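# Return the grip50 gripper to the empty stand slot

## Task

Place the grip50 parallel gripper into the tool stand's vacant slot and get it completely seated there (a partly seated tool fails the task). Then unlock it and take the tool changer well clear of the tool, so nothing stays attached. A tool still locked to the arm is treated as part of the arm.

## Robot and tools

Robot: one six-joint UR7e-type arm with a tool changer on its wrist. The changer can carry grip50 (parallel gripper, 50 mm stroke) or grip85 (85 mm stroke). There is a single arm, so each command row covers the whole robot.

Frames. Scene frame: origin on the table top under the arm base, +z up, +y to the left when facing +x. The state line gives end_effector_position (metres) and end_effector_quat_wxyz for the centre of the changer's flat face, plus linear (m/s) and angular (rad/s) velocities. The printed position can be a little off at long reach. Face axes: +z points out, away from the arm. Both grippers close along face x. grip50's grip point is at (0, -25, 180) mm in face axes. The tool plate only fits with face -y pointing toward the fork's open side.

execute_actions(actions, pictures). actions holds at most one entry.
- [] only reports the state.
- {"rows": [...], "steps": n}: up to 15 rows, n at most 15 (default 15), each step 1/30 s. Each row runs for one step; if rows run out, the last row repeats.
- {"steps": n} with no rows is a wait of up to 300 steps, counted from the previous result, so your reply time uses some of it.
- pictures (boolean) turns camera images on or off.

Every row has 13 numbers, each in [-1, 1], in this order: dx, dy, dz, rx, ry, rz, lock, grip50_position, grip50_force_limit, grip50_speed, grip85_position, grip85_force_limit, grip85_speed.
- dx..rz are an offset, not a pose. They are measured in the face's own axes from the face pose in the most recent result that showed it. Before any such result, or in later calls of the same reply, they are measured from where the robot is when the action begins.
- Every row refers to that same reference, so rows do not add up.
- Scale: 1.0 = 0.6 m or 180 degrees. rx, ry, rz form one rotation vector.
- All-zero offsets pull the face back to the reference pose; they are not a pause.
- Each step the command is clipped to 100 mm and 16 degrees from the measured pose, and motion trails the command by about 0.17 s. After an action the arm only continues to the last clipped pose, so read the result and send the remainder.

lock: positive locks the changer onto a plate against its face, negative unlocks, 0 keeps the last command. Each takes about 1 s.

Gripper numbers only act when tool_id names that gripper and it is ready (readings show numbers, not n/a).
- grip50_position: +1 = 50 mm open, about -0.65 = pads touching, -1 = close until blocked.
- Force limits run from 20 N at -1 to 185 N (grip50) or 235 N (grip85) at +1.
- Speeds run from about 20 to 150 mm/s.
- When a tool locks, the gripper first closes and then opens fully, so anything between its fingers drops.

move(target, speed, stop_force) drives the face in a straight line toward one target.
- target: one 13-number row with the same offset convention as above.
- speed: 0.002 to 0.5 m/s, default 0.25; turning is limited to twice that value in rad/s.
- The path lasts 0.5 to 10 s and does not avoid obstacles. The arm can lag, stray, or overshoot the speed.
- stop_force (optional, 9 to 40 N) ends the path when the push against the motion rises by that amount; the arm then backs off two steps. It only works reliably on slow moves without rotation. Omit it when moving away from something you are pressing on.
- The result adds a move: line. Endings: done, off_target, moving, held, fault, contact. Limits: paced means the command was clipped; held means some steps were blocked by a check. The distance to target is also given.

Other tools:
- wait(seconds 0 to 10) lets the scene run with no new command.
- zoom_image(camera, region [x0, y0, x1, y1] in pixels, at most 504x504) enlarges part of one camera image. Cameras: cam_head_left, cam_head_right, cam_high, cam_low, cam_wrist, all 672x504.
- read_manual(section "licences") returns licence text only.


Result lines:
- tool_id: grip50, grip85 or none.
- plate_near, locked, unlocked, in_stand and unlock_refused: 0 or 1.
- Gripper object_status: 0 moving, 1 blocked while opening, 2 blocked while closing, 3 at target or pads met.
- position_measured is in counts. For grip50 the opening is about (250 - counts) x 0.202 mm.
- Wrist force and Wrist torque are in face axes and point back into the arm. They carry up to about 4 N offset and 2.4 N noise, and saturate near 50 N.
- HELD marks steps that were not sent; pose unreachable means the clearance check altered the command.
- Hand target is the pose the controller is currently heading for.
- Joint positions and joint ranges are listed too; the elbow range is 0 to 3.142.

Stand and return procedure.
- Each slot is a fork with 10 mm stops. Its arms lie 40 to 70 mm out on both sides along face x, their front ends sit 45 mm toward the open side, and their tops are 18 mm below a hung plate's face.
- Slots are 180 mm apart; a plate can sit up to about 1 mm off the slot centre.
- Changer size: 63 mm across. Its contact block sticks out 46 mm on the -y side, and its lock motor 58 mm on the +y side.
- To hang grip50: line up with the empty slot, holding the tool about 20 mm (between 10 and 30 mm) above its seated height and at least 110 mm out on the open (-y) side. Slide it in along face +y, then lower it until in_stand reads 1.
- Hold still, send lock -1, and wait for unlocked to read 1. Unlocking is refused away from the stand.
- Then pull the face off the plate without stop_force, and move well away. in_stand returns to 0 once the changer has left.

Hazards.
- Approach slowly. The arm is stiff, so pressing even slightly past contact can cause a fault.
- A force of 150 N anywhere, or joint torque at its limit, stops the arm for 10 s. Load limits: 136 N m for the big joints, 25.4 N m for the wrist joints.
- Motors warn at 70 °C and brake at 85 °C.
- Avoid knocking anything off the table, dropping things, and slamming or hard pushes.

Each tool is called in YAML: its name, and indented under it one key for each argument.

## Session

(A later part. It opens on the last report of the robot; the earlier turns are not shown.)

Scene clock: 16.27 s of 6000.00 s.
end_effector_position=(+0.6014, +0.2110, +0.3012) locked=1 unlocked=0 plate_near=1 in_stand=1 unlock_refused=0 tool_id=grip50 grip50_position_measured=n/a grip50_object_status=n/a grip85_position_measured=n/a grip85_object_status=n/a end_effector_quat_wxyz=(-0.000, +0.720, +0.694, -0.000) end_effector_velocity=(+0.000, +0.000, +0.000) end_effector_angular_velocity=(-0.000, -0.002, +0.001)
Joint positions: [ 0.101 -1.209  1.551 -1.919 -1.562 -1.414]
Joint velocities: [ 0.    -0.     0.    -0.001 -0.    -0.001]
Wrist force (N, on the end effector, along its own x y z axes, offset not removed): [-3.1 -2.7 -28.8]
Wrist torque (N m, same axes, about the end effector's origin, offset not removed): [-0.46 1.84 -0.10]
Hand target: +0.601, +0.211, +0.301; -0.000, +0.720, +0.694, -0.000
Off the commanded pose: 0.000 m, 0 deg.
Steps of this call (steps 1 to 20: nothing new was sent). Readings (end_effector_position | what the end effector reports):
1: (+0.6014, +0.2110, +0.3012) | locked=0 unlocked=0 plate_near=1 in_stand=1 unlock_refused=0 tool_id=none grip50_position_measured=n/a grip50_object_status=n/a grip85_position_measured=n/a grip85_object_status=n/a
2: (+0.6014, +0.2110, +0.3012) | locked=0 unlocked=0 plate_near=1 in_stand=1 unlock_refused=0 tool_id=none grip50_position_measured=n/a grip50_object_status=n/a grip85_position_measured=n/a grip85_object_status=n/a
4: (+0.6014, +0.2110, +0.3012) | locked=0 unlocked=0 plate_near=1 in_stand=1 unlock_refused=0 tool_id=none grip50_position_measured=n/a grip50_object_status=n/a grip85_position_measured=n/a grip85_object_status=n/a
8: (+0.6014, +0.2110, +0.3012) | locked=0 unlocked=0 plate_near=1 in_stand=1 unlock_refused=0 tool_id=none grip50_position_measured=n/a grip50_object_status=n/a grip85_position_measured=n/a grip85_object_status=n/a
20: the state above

move:
  target: [0,0,-0.0333,0,0,0,0,1,0,0,0,0,0]
  speed: 0.05

move:
  target: [0,-0.195,0,0,0,0,0,1,0,0,0,0,0]
  speed: 0.18

move:
  target: [-0.301,0,0,0,0,0,0,1,0,0,0,0,0]

move:
  target: [0,0.1945,0,0,0,0,0,1,0,0,0,0,0]
  speed: 0.15

Scene clock: 18.33 s of 6000.00 s.
end_effector_position=(+0.6014, +0.2110, +0.3208) locked=1 unlocked=0 plate_near=1 in_stand=0 unlock_refused=0 tool_id=grip50 grip50_position_measured=n/a grip50_object_status=n/a grip85_position_measured=n/a grip85_object_status=n/a end_effector_quat_wxyz=(-0.000, +0.720, +0.694, -0.000) end_effector_velocity=(+0.000, -0.000, +0.001) end_effector_angular_velocity=(-0.001, +0.002, +0.000)
Joint positions: [ 0.101 -1.224  1.519 -1.872 -1.562 -1.414]
Joint velocities: [-0.    -0.    -0.004  0.007 -0.001 -0.   ]
Wrist force (N, on the end effector, along its own x y z axes, offset not removed): [-1.5 0.5 1.3]
Wrist torque (N m, same axes, about the end effector's origin, offset not removed): [0.01 0.06 -0.19]
Hand target: +0.601, +0.211, +0.321; -0.000, +0.720, +0.694, -0.000
Off the commanded pose: 0.000 m, 0 deg.
move: done

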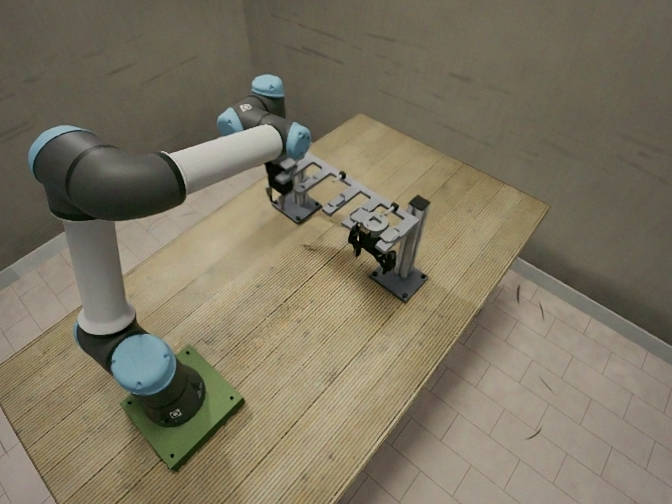

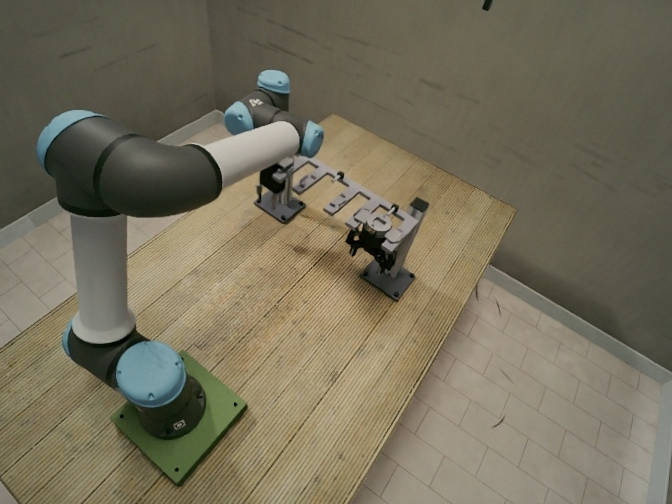

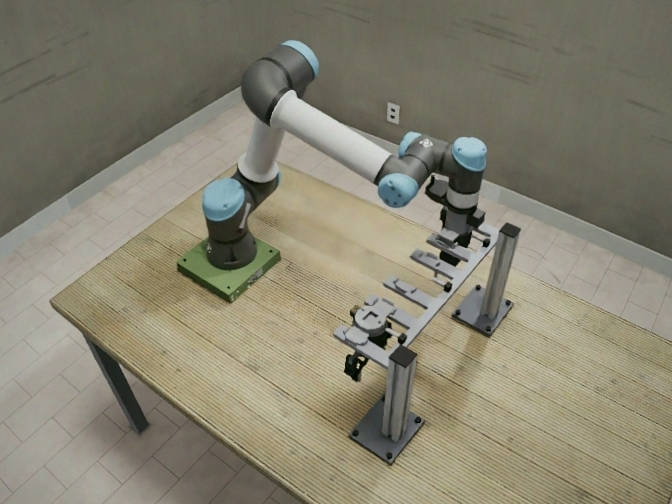

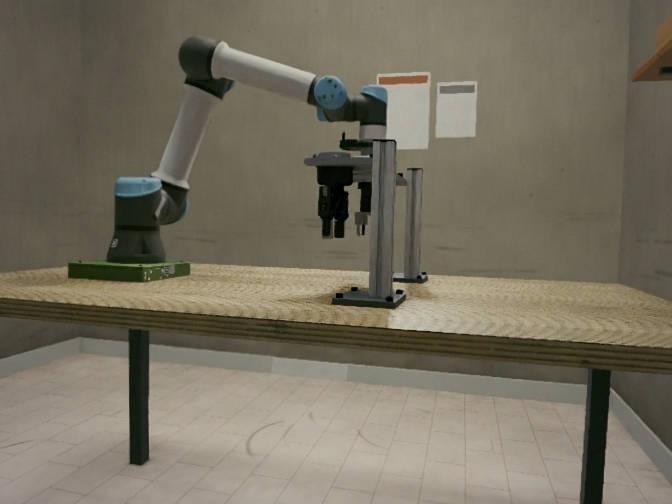

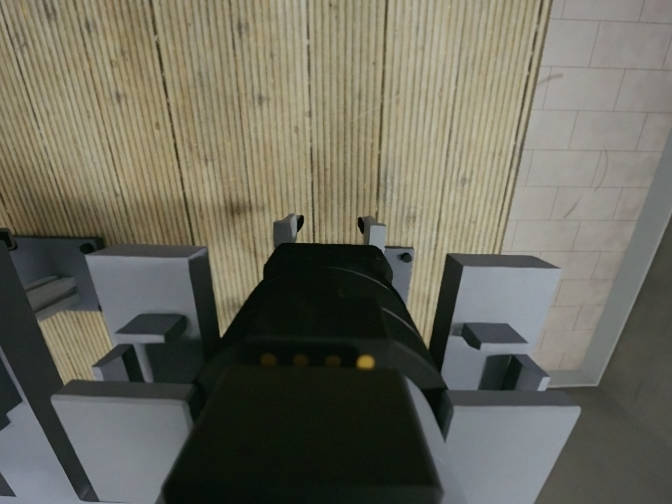

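Scene clock: 19.60 s of 6000.00 s.
end_effector_position=(+0.4847, +0.2155, +0.3209) locked=1 unlocked=0 plate_near=1 in_stand=0 unlock_refused=0 tool_id=grip50 grip50_position_measured=3 grip50_object_status=3 grip85_position_measured=n/a grip85_object_status=n/a end_effector_quat_wxyz=(-0.000, +0.720, +0.694, -0.000) end_effector_velocity=(-0.002, -0.000, +0.000) end_effector_angular_velocity=(+0.000, -0.001, -0.000)
Joint positions: [ 0.137 -1.471  1.83  -1.936 -1.562 -1.378]
Joint velocities: [ 0.    -0.005  0.005 -0.     0.     0.   ]
Wrist force (N, on the end effector, along its own x y z axes, offset not removed): [-1.0 2.2 -0.9]
Wrist torque (N m, same axes, about the end effector's origin, offset not removed): [0.16 0.16 0.03]
Hand target: +0.484, +0.215, +0.321; -0.000, +0.720, +0.694, -0.000
Off the commanded pose: 0.000 m, 0 deg.
move: done

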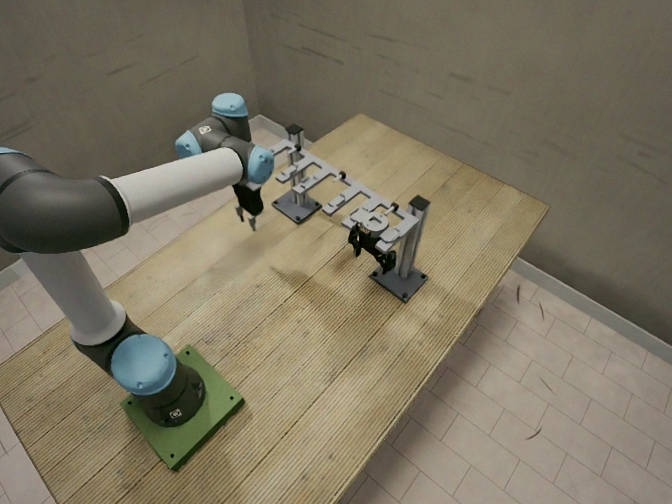

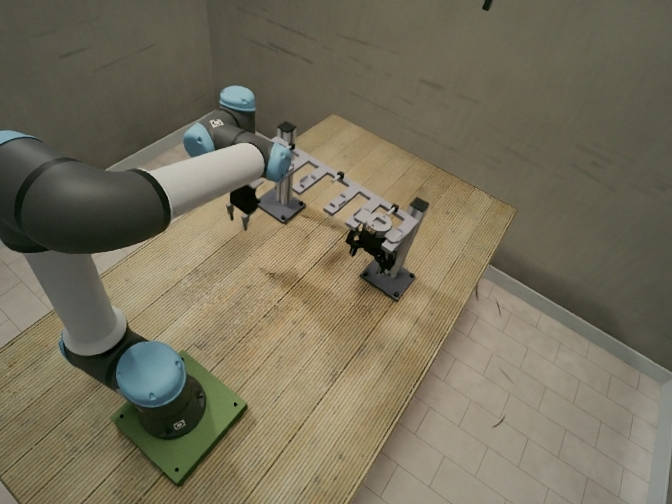

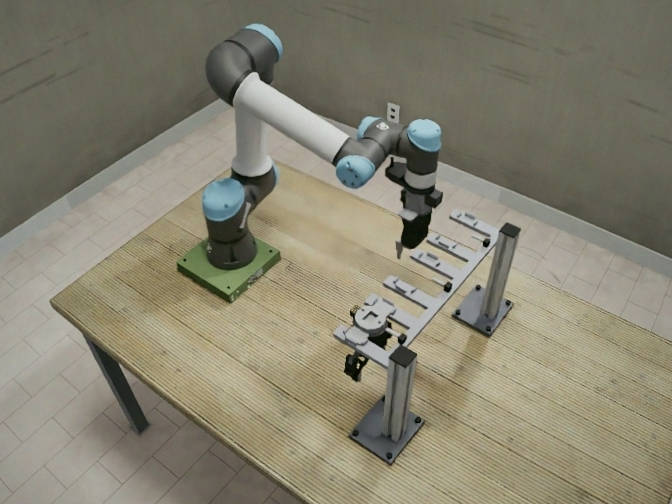

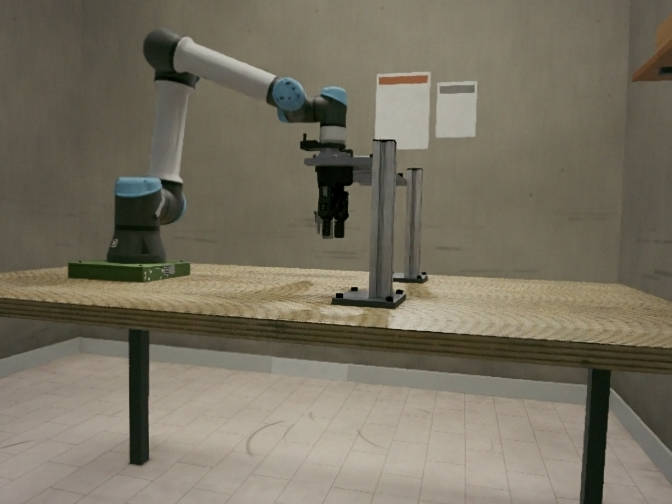

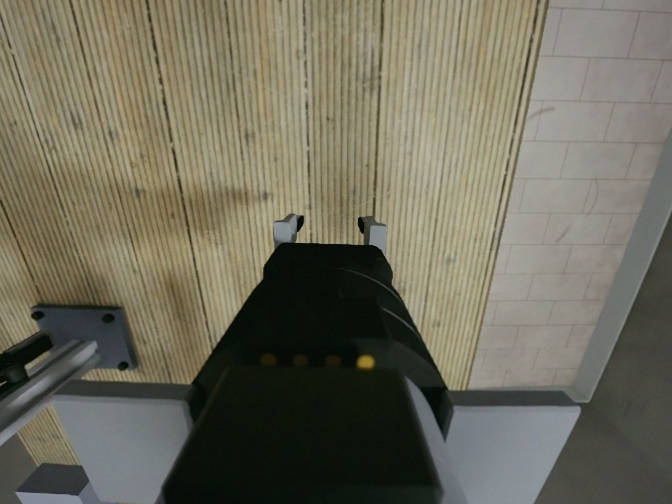

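Scene clock: 20.97 s of 6000.00 s.
end_effector_position=(+0.4780, +0.0352, +0.3211) locked=1 unlocked=0 plate_near=1 in_stand=0 unlock_refused=0 tool_id=grip50 grip50_position_measured=3 grip50_object_status=3 grip85_position_measured=n/a grip85_object_status=n/a end_effector_quat_wxyz=(+0.000, +0.720, +0.694, -0.000) end_effector_velocity=(+0.000, -0.003, +0.000) end_effector_angular_velocity=(-0.001, -0.000, +0.001)
Joint positions: [-0.238 -1.59   1.958 -1.942 -1.56  -1.753]
Joint velocities: [-0.006 -0.001 -0.     0.    -0.001 -0.007]
Wrist force (N, on the end effector, along its own x y z axes, offset not removed): [-1.3 0.7 -0.4]
Wrist torque (N m, same axes, about the end effector's origin, offset not removed): [0.11 0.16 -0.09]
Hand target: +0.478, +0.035, +0.321; +0.000, +0.720, +0.694, -0.000
Off the commanded pose: 0.000 m, 0 deg.
move: done

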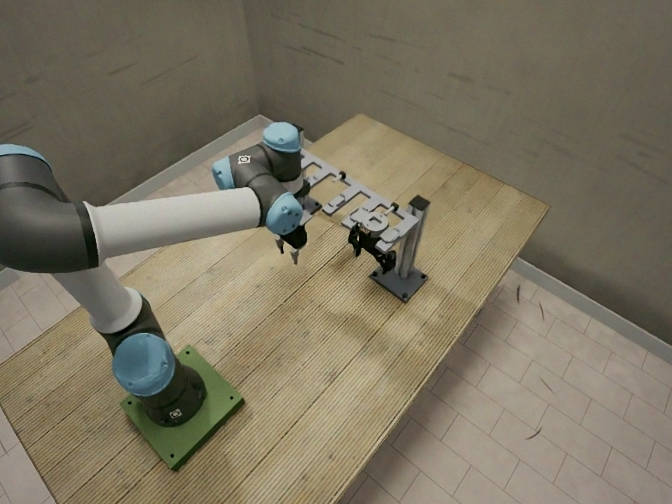

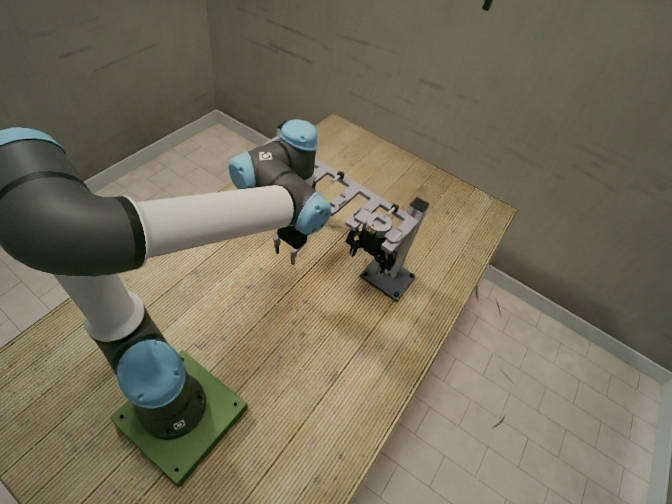

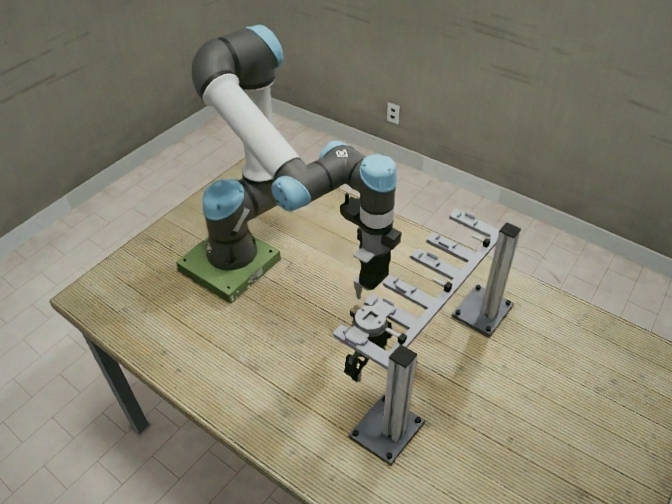

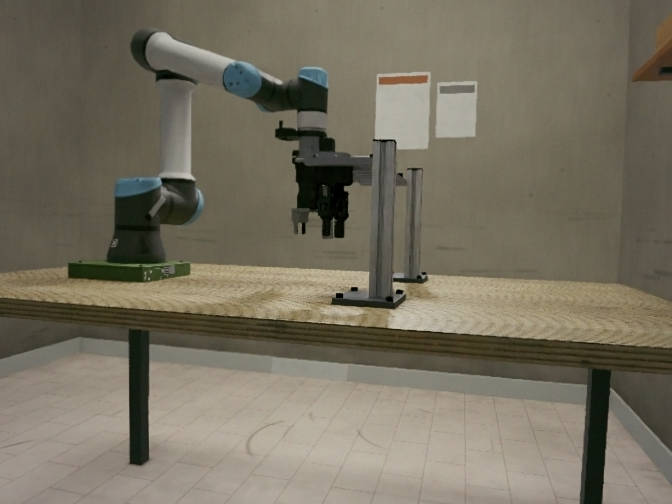

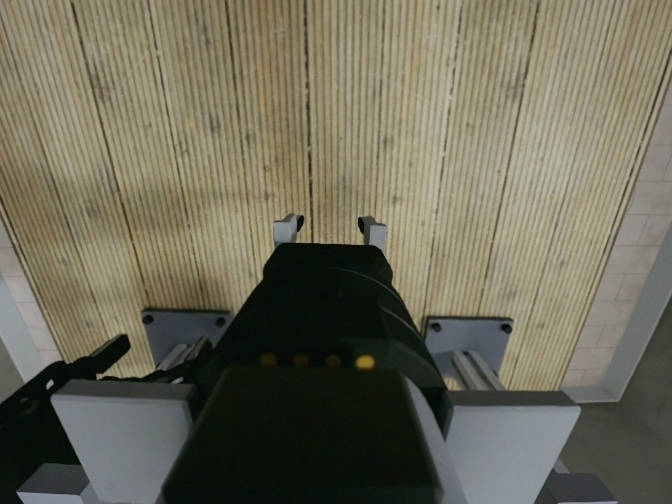

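Scene clock: 22.33 s of 6000.00 s.
end_effector_position=(+0.5943, +0.0308, +0.3210) locked=1 unlocked=0 plate_near=1 in_stand=0 unlock_refused=0 tool_id=grip50 grip50_position_measured=3 grip50_object_status=3 grip85_position_measured=n/a grip85_object_status=n/a end_effector_quat_wxyz=(+0.000, +0.720, +0.694, -0.000) end_effector_velocity=(+0.003, +0.000, -0.000) end_effector_angular_velocity=(+0.001, +0.001, +0.000)
Joint positions: [-0.201 -1.317  1.648 -1.904 -1.56  -1.717]
Joint velocities: [ 0.001  0.007 -0.008  0.003  0.001  0.   ]
Wrist force (N, on the end effector, along its own x y z axes, offset not removed): [-2.1 -0.4 -0.5]
Wrist torque (N m, same axes, about the end effector's origin, offset not removed): [0.10 0.05 -0.20]
Hand target: +0.595, +0.031, +0.321; +0.000, +0.720, +0.694, -0.000
Off the commanded pose: 0.000 m, 0 deg.
move: done

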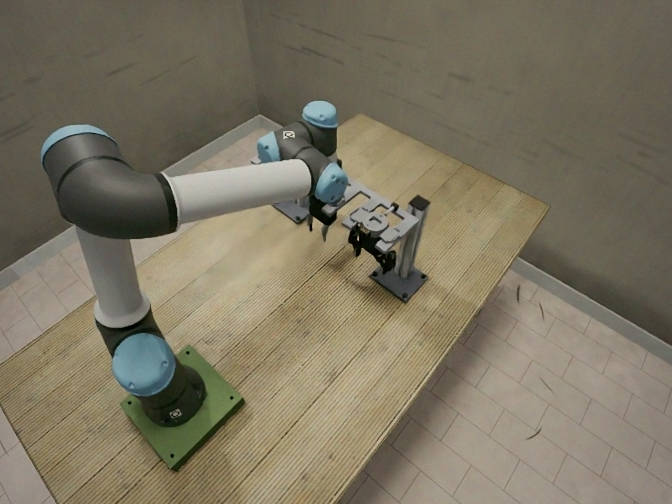

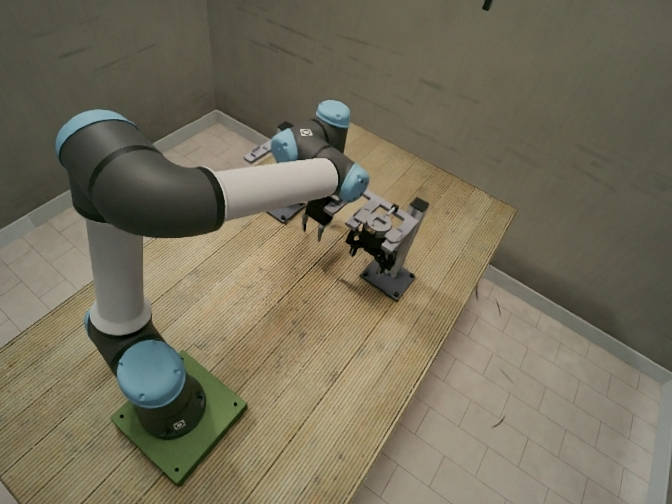

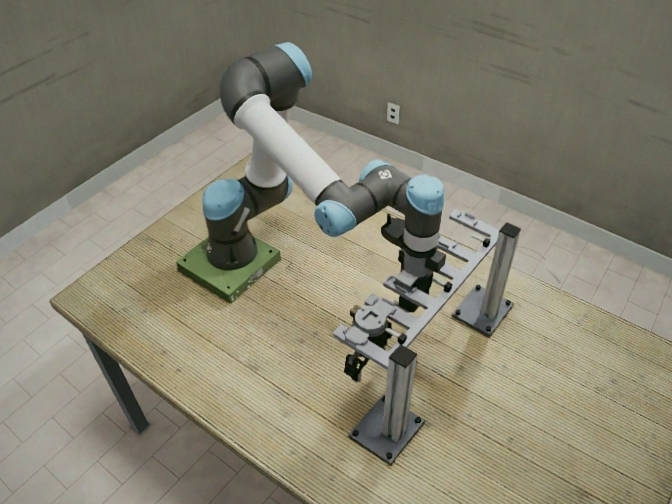

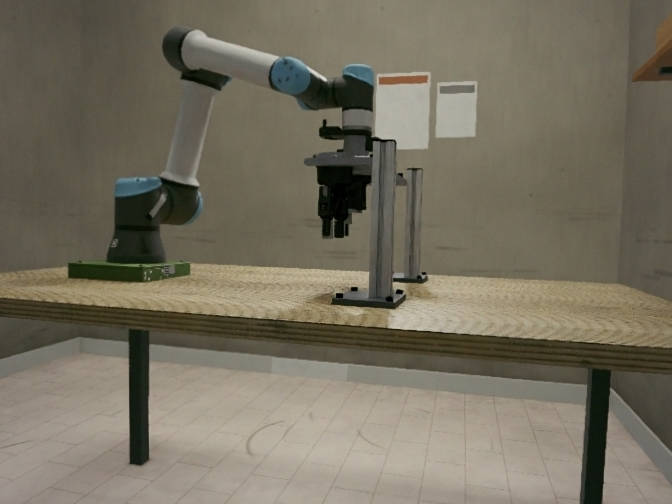

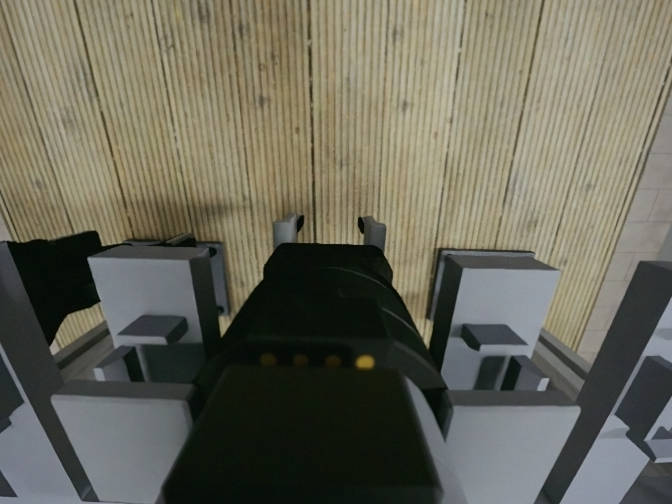

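move:
  target: [0.0003,0.001,0.0145,0,0,0,0,1,0,0,0,0,0]
  speed: 0.03

move:
  target: [0,0,0.021,0,0,0,0,1,0,0,0,0,0]
  speed: 0.006
  stop_force: 12

Scene clock: 24.03 s of 6000.00 s.
end_effector_position=(+0.5948, +0.0310, +0.3125) locked=1 unlocked=0 plate_near=1 in_stand=0 unlock_refused=0 tool_id=grip50 grip50_position_measured=3 grip50_object_status=3 grip85_position_measured=n/a grip85_object_status=n/a end_effector_quat_wxyz=(+0.000, +0.720, +0.694, -0.000) end_effector_velocity=(+0.000, +0.000, -0.003) end_effector_angular_velocity=(-0.001, +0.002, -0.000)
Joint positions: [-0.201 -1.309  1.66  -1.925 -1.56  -1.716]
Joint velocities: [ 0.001  0.003  0.004 -0.006 -0.001  0.001]
Wrist force (N, on the end effector, along its own x y z axes, offset not removed): [1.4 0.3 1.6]
Wrist torque (N m, same axes, about the end effector's origin, offset not removed): [0.06 -0.11 -0.07]
Hand target: +0.595, +0.031, +0.312; +0.000, +0.720, +0.694, -0.000
Off the commanded pose: 0.000 m, 0 deg.
move: done

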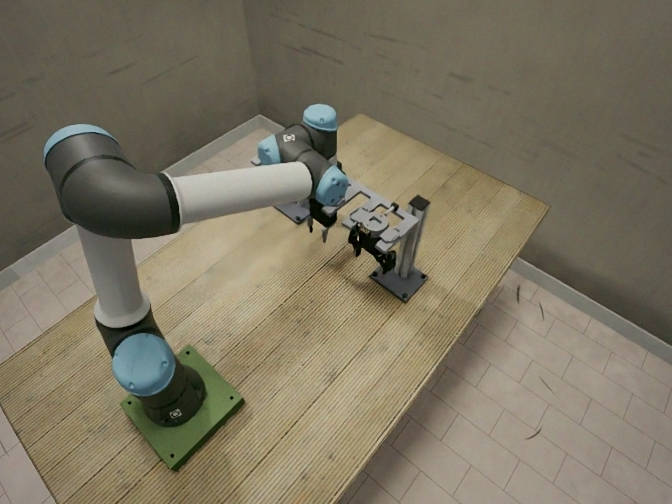

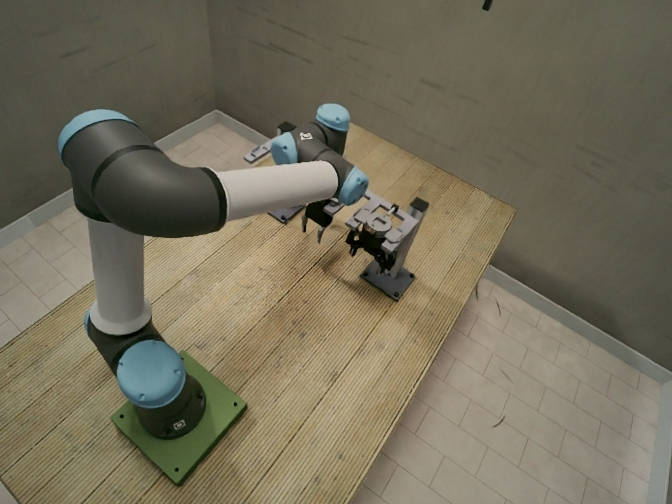

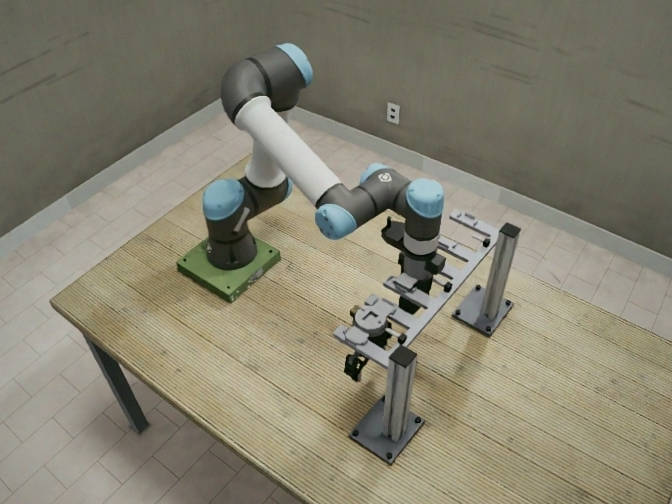

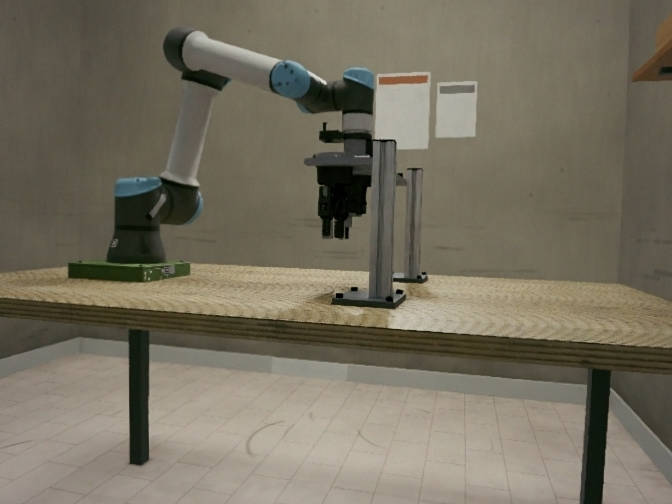

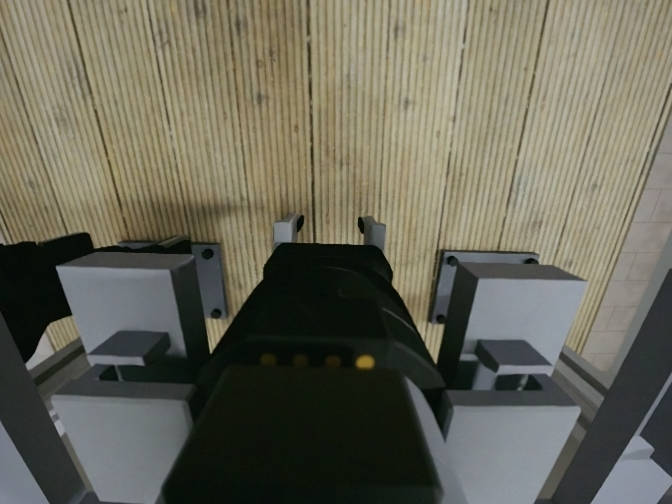

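Scene clock: 26.33 s of 6000.00 s.
end_effector_position=(+0.5948, +0.0310, +0.3011) locked=1 unlocked=0 plate_near=1 in_stand=1 unlock_refused=0 tool_id=grip50 grip50_position_measured=3 grip50_object_status=3 grip85_position_measured=n/a grip85_object_status=n/a end_effector_quat_wxyz=(-0.000, +0.720, +0.694, -0.000) end_effector_velocity=(-0.000, -0.000, +0.002) end_effector_angular_velocity=(+0.000, +0.003, -0.001)
Joint positions: [-0.201 -1.299  1.679 -1.953 -1.56  -1.716]
Joint velocities: [-0.001 -0.001 -0.004  0.008 -0.     0.001]
Wrist force (N, on the end effector, along its own x y z axes, offset not removed): [-0.8 2.5 -29.6]
Wrist torque (N m, same axes, about the end effector's origin, offset not removed): [-0.52 1.88 0.04]
Hand target: +0.595, +0.031, +0.301; +0.000, +0.720, +0.694, -0.000
Off the commanded pose: 0.001 m, 0 deg.
move: contact

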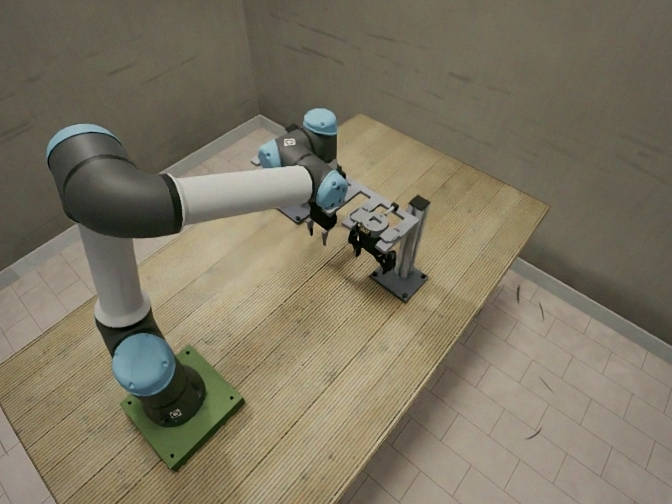

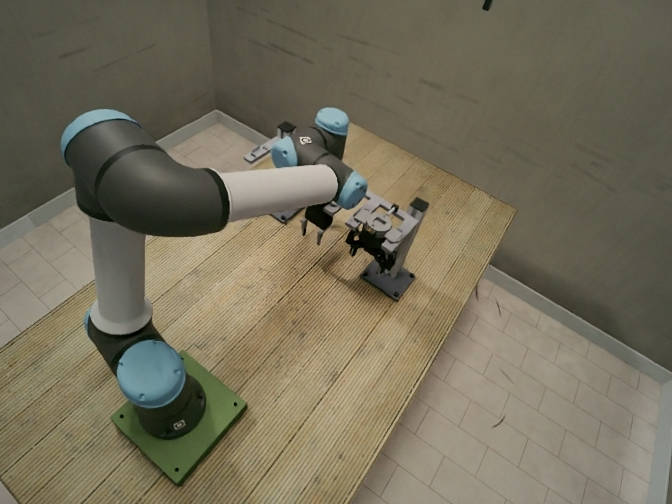

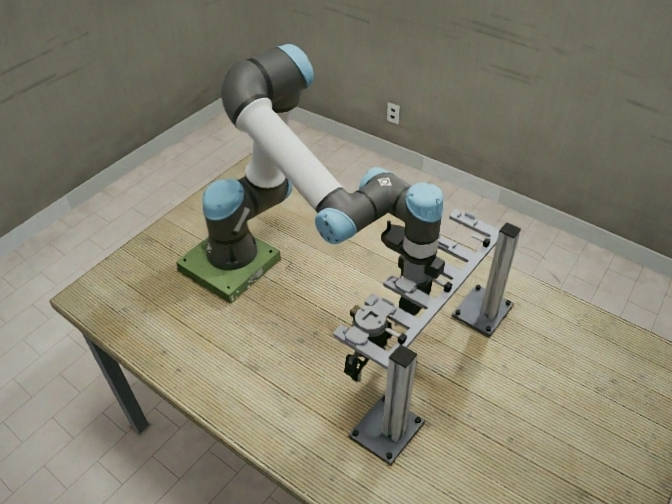

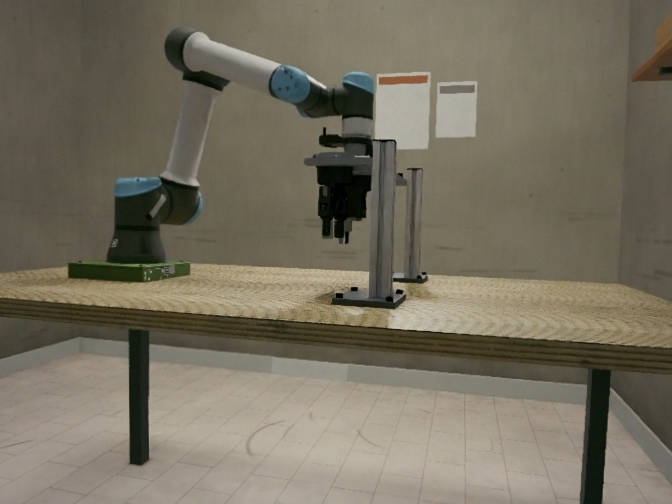

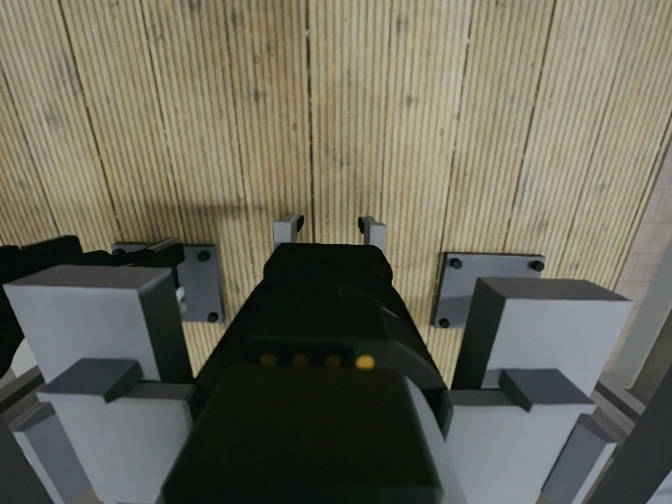

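execute_actions:
  actions:
    - {"rows":[[0,0,-0.0002,0,0,0,-1,1,0,0,0,0,0]],"steps":15}
  pictures: false

execute_actions:
  actions:
    - {"steps":20}
  pictures: false

Scene clock: 27.87 s of 6000.00 s.
end_effector_position=(+0.5948, +0.0310, +0.3012) locked=0 unlocked=0 plate_near=1 in_stand=1 unlock_refused=0 tool_id=none grip50_position_measured=n/a grip50_object_status=n/a grip85_position_measured=n/a grip85_object_status=n/a end_effector_quat_wxyz=(+0.000, +0.720, +0.694, -0.000) end_effector_velocity=(+0.000, -0.000, -0.001) end_effector_angular_velocity=(+0.001, +0.000, -0.001)
Joint positions: [-0.201 -1.3    1.678 -1.953 -1.56  -1.716]
Joint velocities: [-0.001  0.001  0.001 -0.001  0.001  0.   ]
Wrist force (N, on the end effector, along its own x y z axes, offset not removed): [-1.7 -1.7 -4.7]
Wrist torque (N m, same axes, about the end effector's origin, offset not removed): [-0.19 0.16 -0.06]
Hand target: +0.595, +0.031, +0.301; -0.000, +0.720, +0.694, -0.000
Off the commanded pose: 0.000 m, 0 deg.
Steps of this call (steps 1 to 31: nothing new was sent; steps 32 to 46: all 15 steps of this action). Readings (end_effector_position | what the end effector reports):
32: (+0.5948, +0.0310, +0.3014) | locked=1 unlocked=0 plate_near=1 in_stand=1 unlock_refused=0 tool_id=grip50 grip50_position_measured=3 grip50_object_status=3 grip85_position_measured=n/a grip85_object_status=n/a
33: (+0.5948, +0.0310, +0.3014) | locked=1 unlocked=0 plate_near=1 in_stand=1 unlock_refused=0 tool_id=grip50 grip50_position_measured=3 grip50_object_status=3 grip85_position_measured=n/a grip85_object_status=n/a
35: (+0.5948, +0.0310, +0.3014) | locked=1 unlocked=0 plate_near=1 in_stand=1 unlock_refused=0 tool_id=grip50 grip50_position_measured=3 grip50_object_status=3 grip85_position_measured=n/a grip85_object_status=n/a
39: (+0.5949, +0.0310, +0.3013) | locked=0 unlocked=0 plate_near=1 in_stand=1 unlock_refused=0 tool_id=none grip50_position_measured=n/a grip50_object_status=n/a grip85_position_measured=n/a grip85_object_status=n/a
46: the state above

Scene clock: 28.53 s of 6000.00 s.
end_effector_position=(+0.5948, +0.0310, +0.3012) locked=0 unlocked=1 plate_near=1 in_stand=1 unlock_refused=0 tool_id=none grip50_position_measured=n/a grip50_object_status=n/a grip85_position_measured=n/a grip85_object_status=n/a end_effector_quat_wxyz=(-0.000, +0.720, +0.694, -0.000) end_effector_velocity=(-0.000, +0.000, +0.000) end_effector_angular_velocity=(+0.000, +0.001, +0.002)
Joint positions: [-0.201 -1.3    1.678 -1.953 -1.56  -1.716]
Joint velocities: [ 0.    -0.001  0.     0.001  0.    -0.002]
Wrist force (N, on the end effector, along its own x y z axes, offset not removed): [-2.9 -1.9 -7.2]
Wrist torque (N m, same axes, about the end effector's origin, offset not removed): [-0.19 0.17 -0.08]
Hand target: +0.595, +0.031, +0.301; -0.000, +0.720, +0.694, -0.000
Off the commanded pose: 0.000 m, 0 deg.
Steps of this call (steps 1 to 20: nothing new was sent). Readings (end_effector_position | what the end effector reports):
1: (+0.5948, +0.0310, +0.3012) | locked=0 unlocked=0 plate_near=1 in_stand=1 unlock_refused=0 tool_id=none grip50_position_measured=n/a grip50_object_status=n/a grip85_position_measured=n/a grip85_object_status=n/a
2: (+0.5948, +0.0310, +0.3012) | locked=0 unlocked=0 plate_near=1 in_stand=1 unlock_refused=0 tool_id=none grip50_position_measured=n/a grip50_object_status=n/a grip85_position_measured=n/a grip85_object_status=n/a
4: (+0.5948, +0.0310, +0.3012) | locked=0 unlocked=0 plate_near=1 in_stand=1 unlock_refused=0 tool_id=none grip50_position_measured=n/a grip50_object_status=n/a grip85_position_measured=n/a grip85_object_status=n/a
8: (+0.5948, +0.0310, +0.3012) | locked=0 unlocked=0 plate_near=1 in_stand=1 unlock_refused=0 tool_id=none grip50_position_measured=n/a grip50_object_status=n/a grip85_position_measured=n/a grip85_object_status=n/a
20: the state above

move:
  target: [0,0,-0.04,0,0,0,0,1,0,0,0,0,0]
  speed: 0.05

move:
  target: [0,-0.35,-0.3,0,0,0,0,1,0,0,0,0,0]
  speed: 0.35

Scene clock: 30.33 s of 6000.00 s.
end_effector_position=(+0.5948, +0.0310, +0.3249) locked=0 unlocked=1 plate_near=0 in_stand=0 unlock_refused=0 tool_id=none grip50_position_measured=n/a grip50_object_status=n/a grip85_position_measured=n/a grip85_object_status=n/a end_effector_quat_wxyz=(+0.000, +0.720, +0.694, -0.000) end_effector_velocity=(+0.000, -0.001, +0.002) end_effector_angular_velocity=(+0.000, -0.001, -0.002)
Joint positions: [-0.201 -1.319  1.639 -1.894 -1.56  -1.716]
Joint velocities: [-0.002 -0.002 -0.003  0.004  0.     0.001]
Wrist force (N, on the end effector, along its own x y z axes, offset not removed): [-1.2 0.5 1.1]
Wrist torque (N m, same axes, about the end effector's origin, offset not removed): [0.01 0.09 -0.13]
Hand target: +0.595, +0.031, +0.325; -0.000, +0.720, +0.694, -0.000
Off the commanded pose: 0.000 m, 0 deg.
move: done

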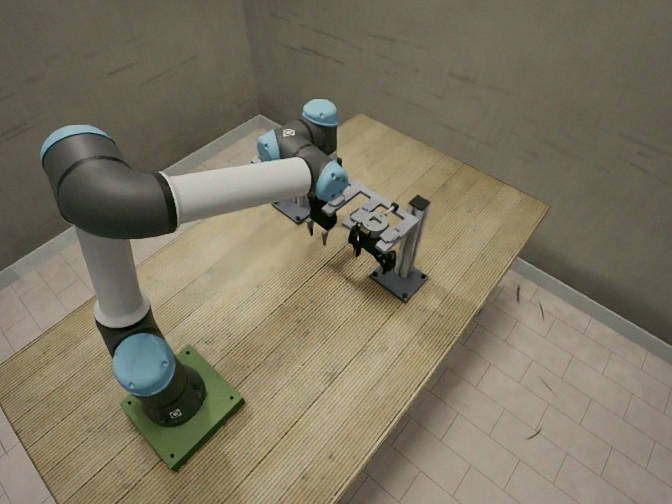

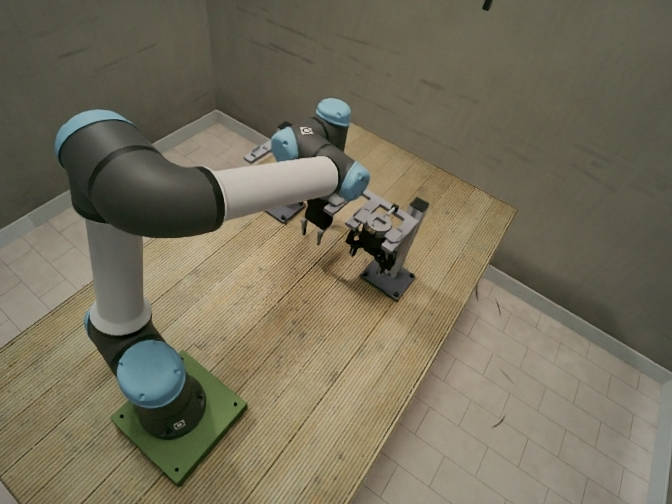

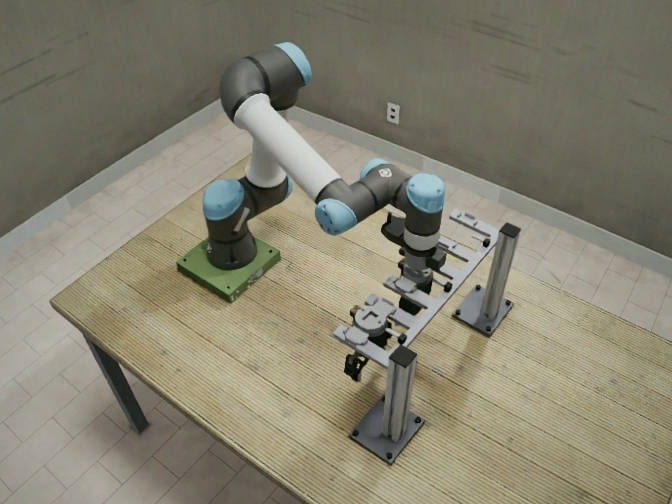

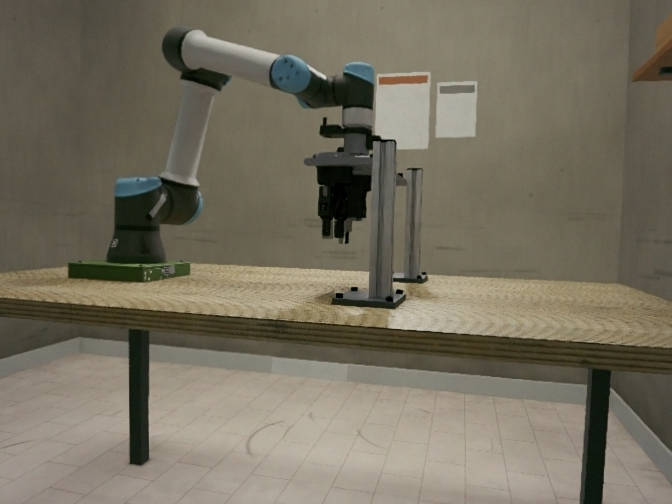

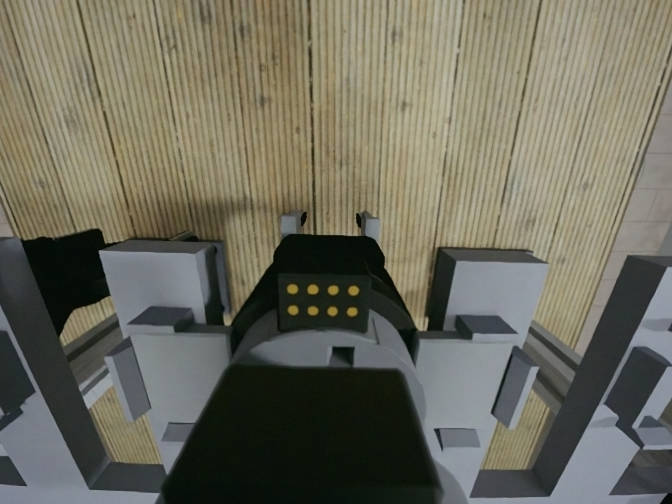

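Scene clock: 31.87 s of 6000.00 s.
end_effector_position=(+0.3852, +0.0392, +0.5050) locked=0 unlocked=1 plate_near=0 in_stand=0 unlock_refused=0 tool_id=none grip50_position_measured=n/a grip50_object_status=n/a grip85_position_measured=n/a grip85_object_status=n/a end_effector_quat_wxyz=(+0.000, +0.720, +0.694, -0.000) end_effector_velocity=(-0.002, +0.000, +0.001) end_effector_angular_velocity=(+0.001, +0.001, -0.000)
Joint positions: [-0.288 -1.876  1.718 -1.415 -1.56  -1.804]
Joint velocities: [-0.001 -0.004 -0.001  0.005  0.001 -0.001]
Wrist force (N, on the end effector, along its own x y z axes, offset not removed): [-0.5 -1.2 1.4]
Wrist torque (N m, same axes, about the end effector's origin, offset not removed): [-0.04 0.09 -0.25]
Hand target: +0.385, +0.039, +0.505; +0.000, +0.720, +0.694, -0.000
Off the commanded pose: 0.000 m, 0 deg.
move: done

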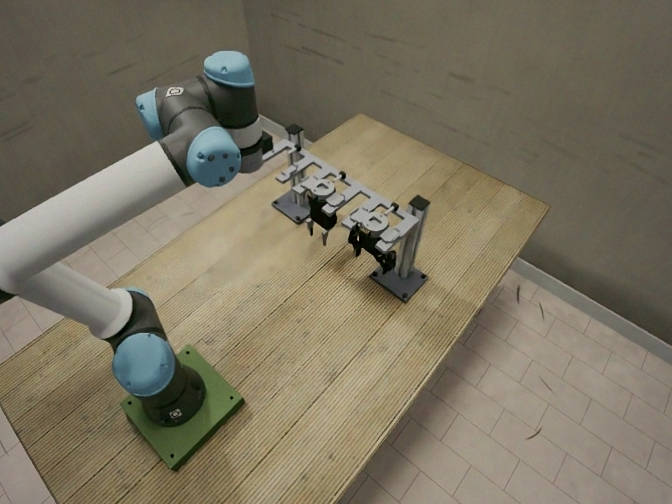

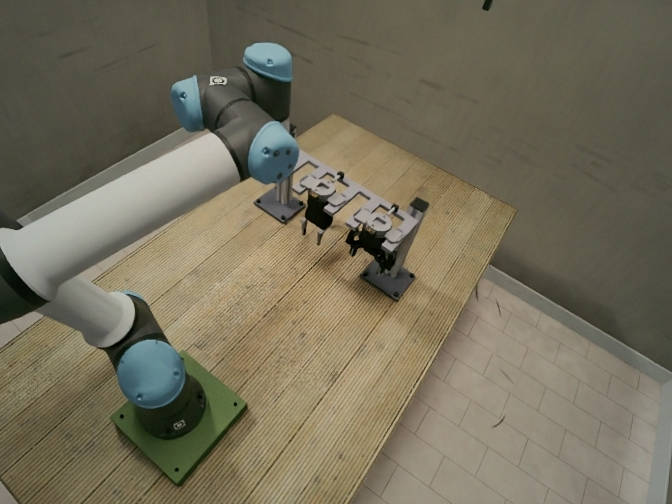

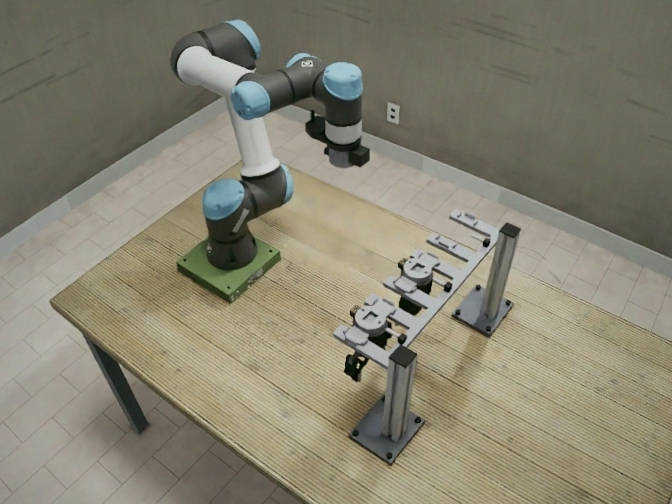

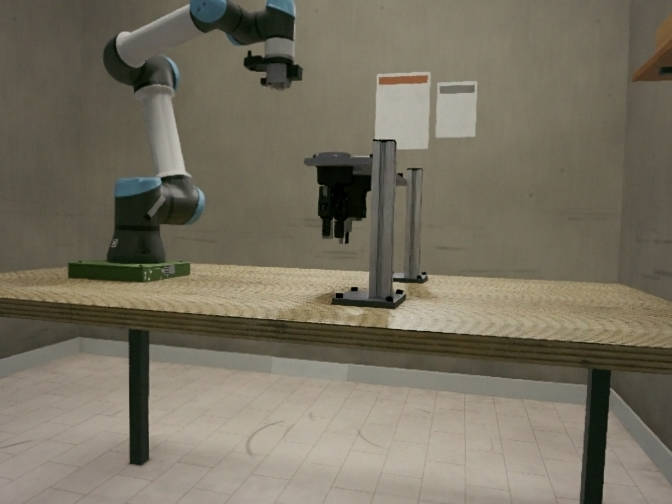

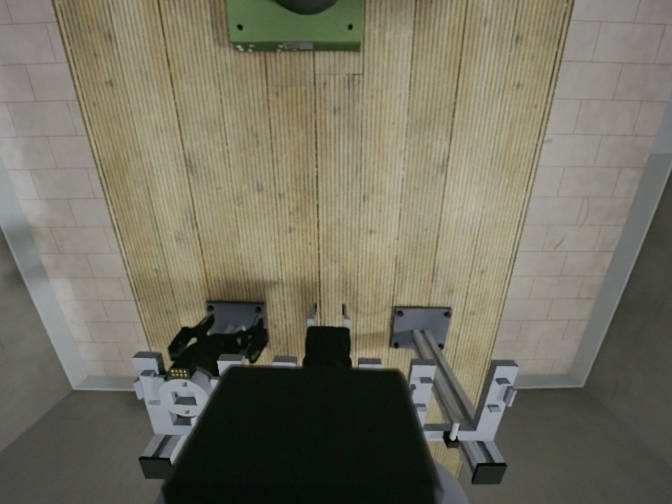

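finished_scene:
  scene: 2

The scene is finished: the task was done.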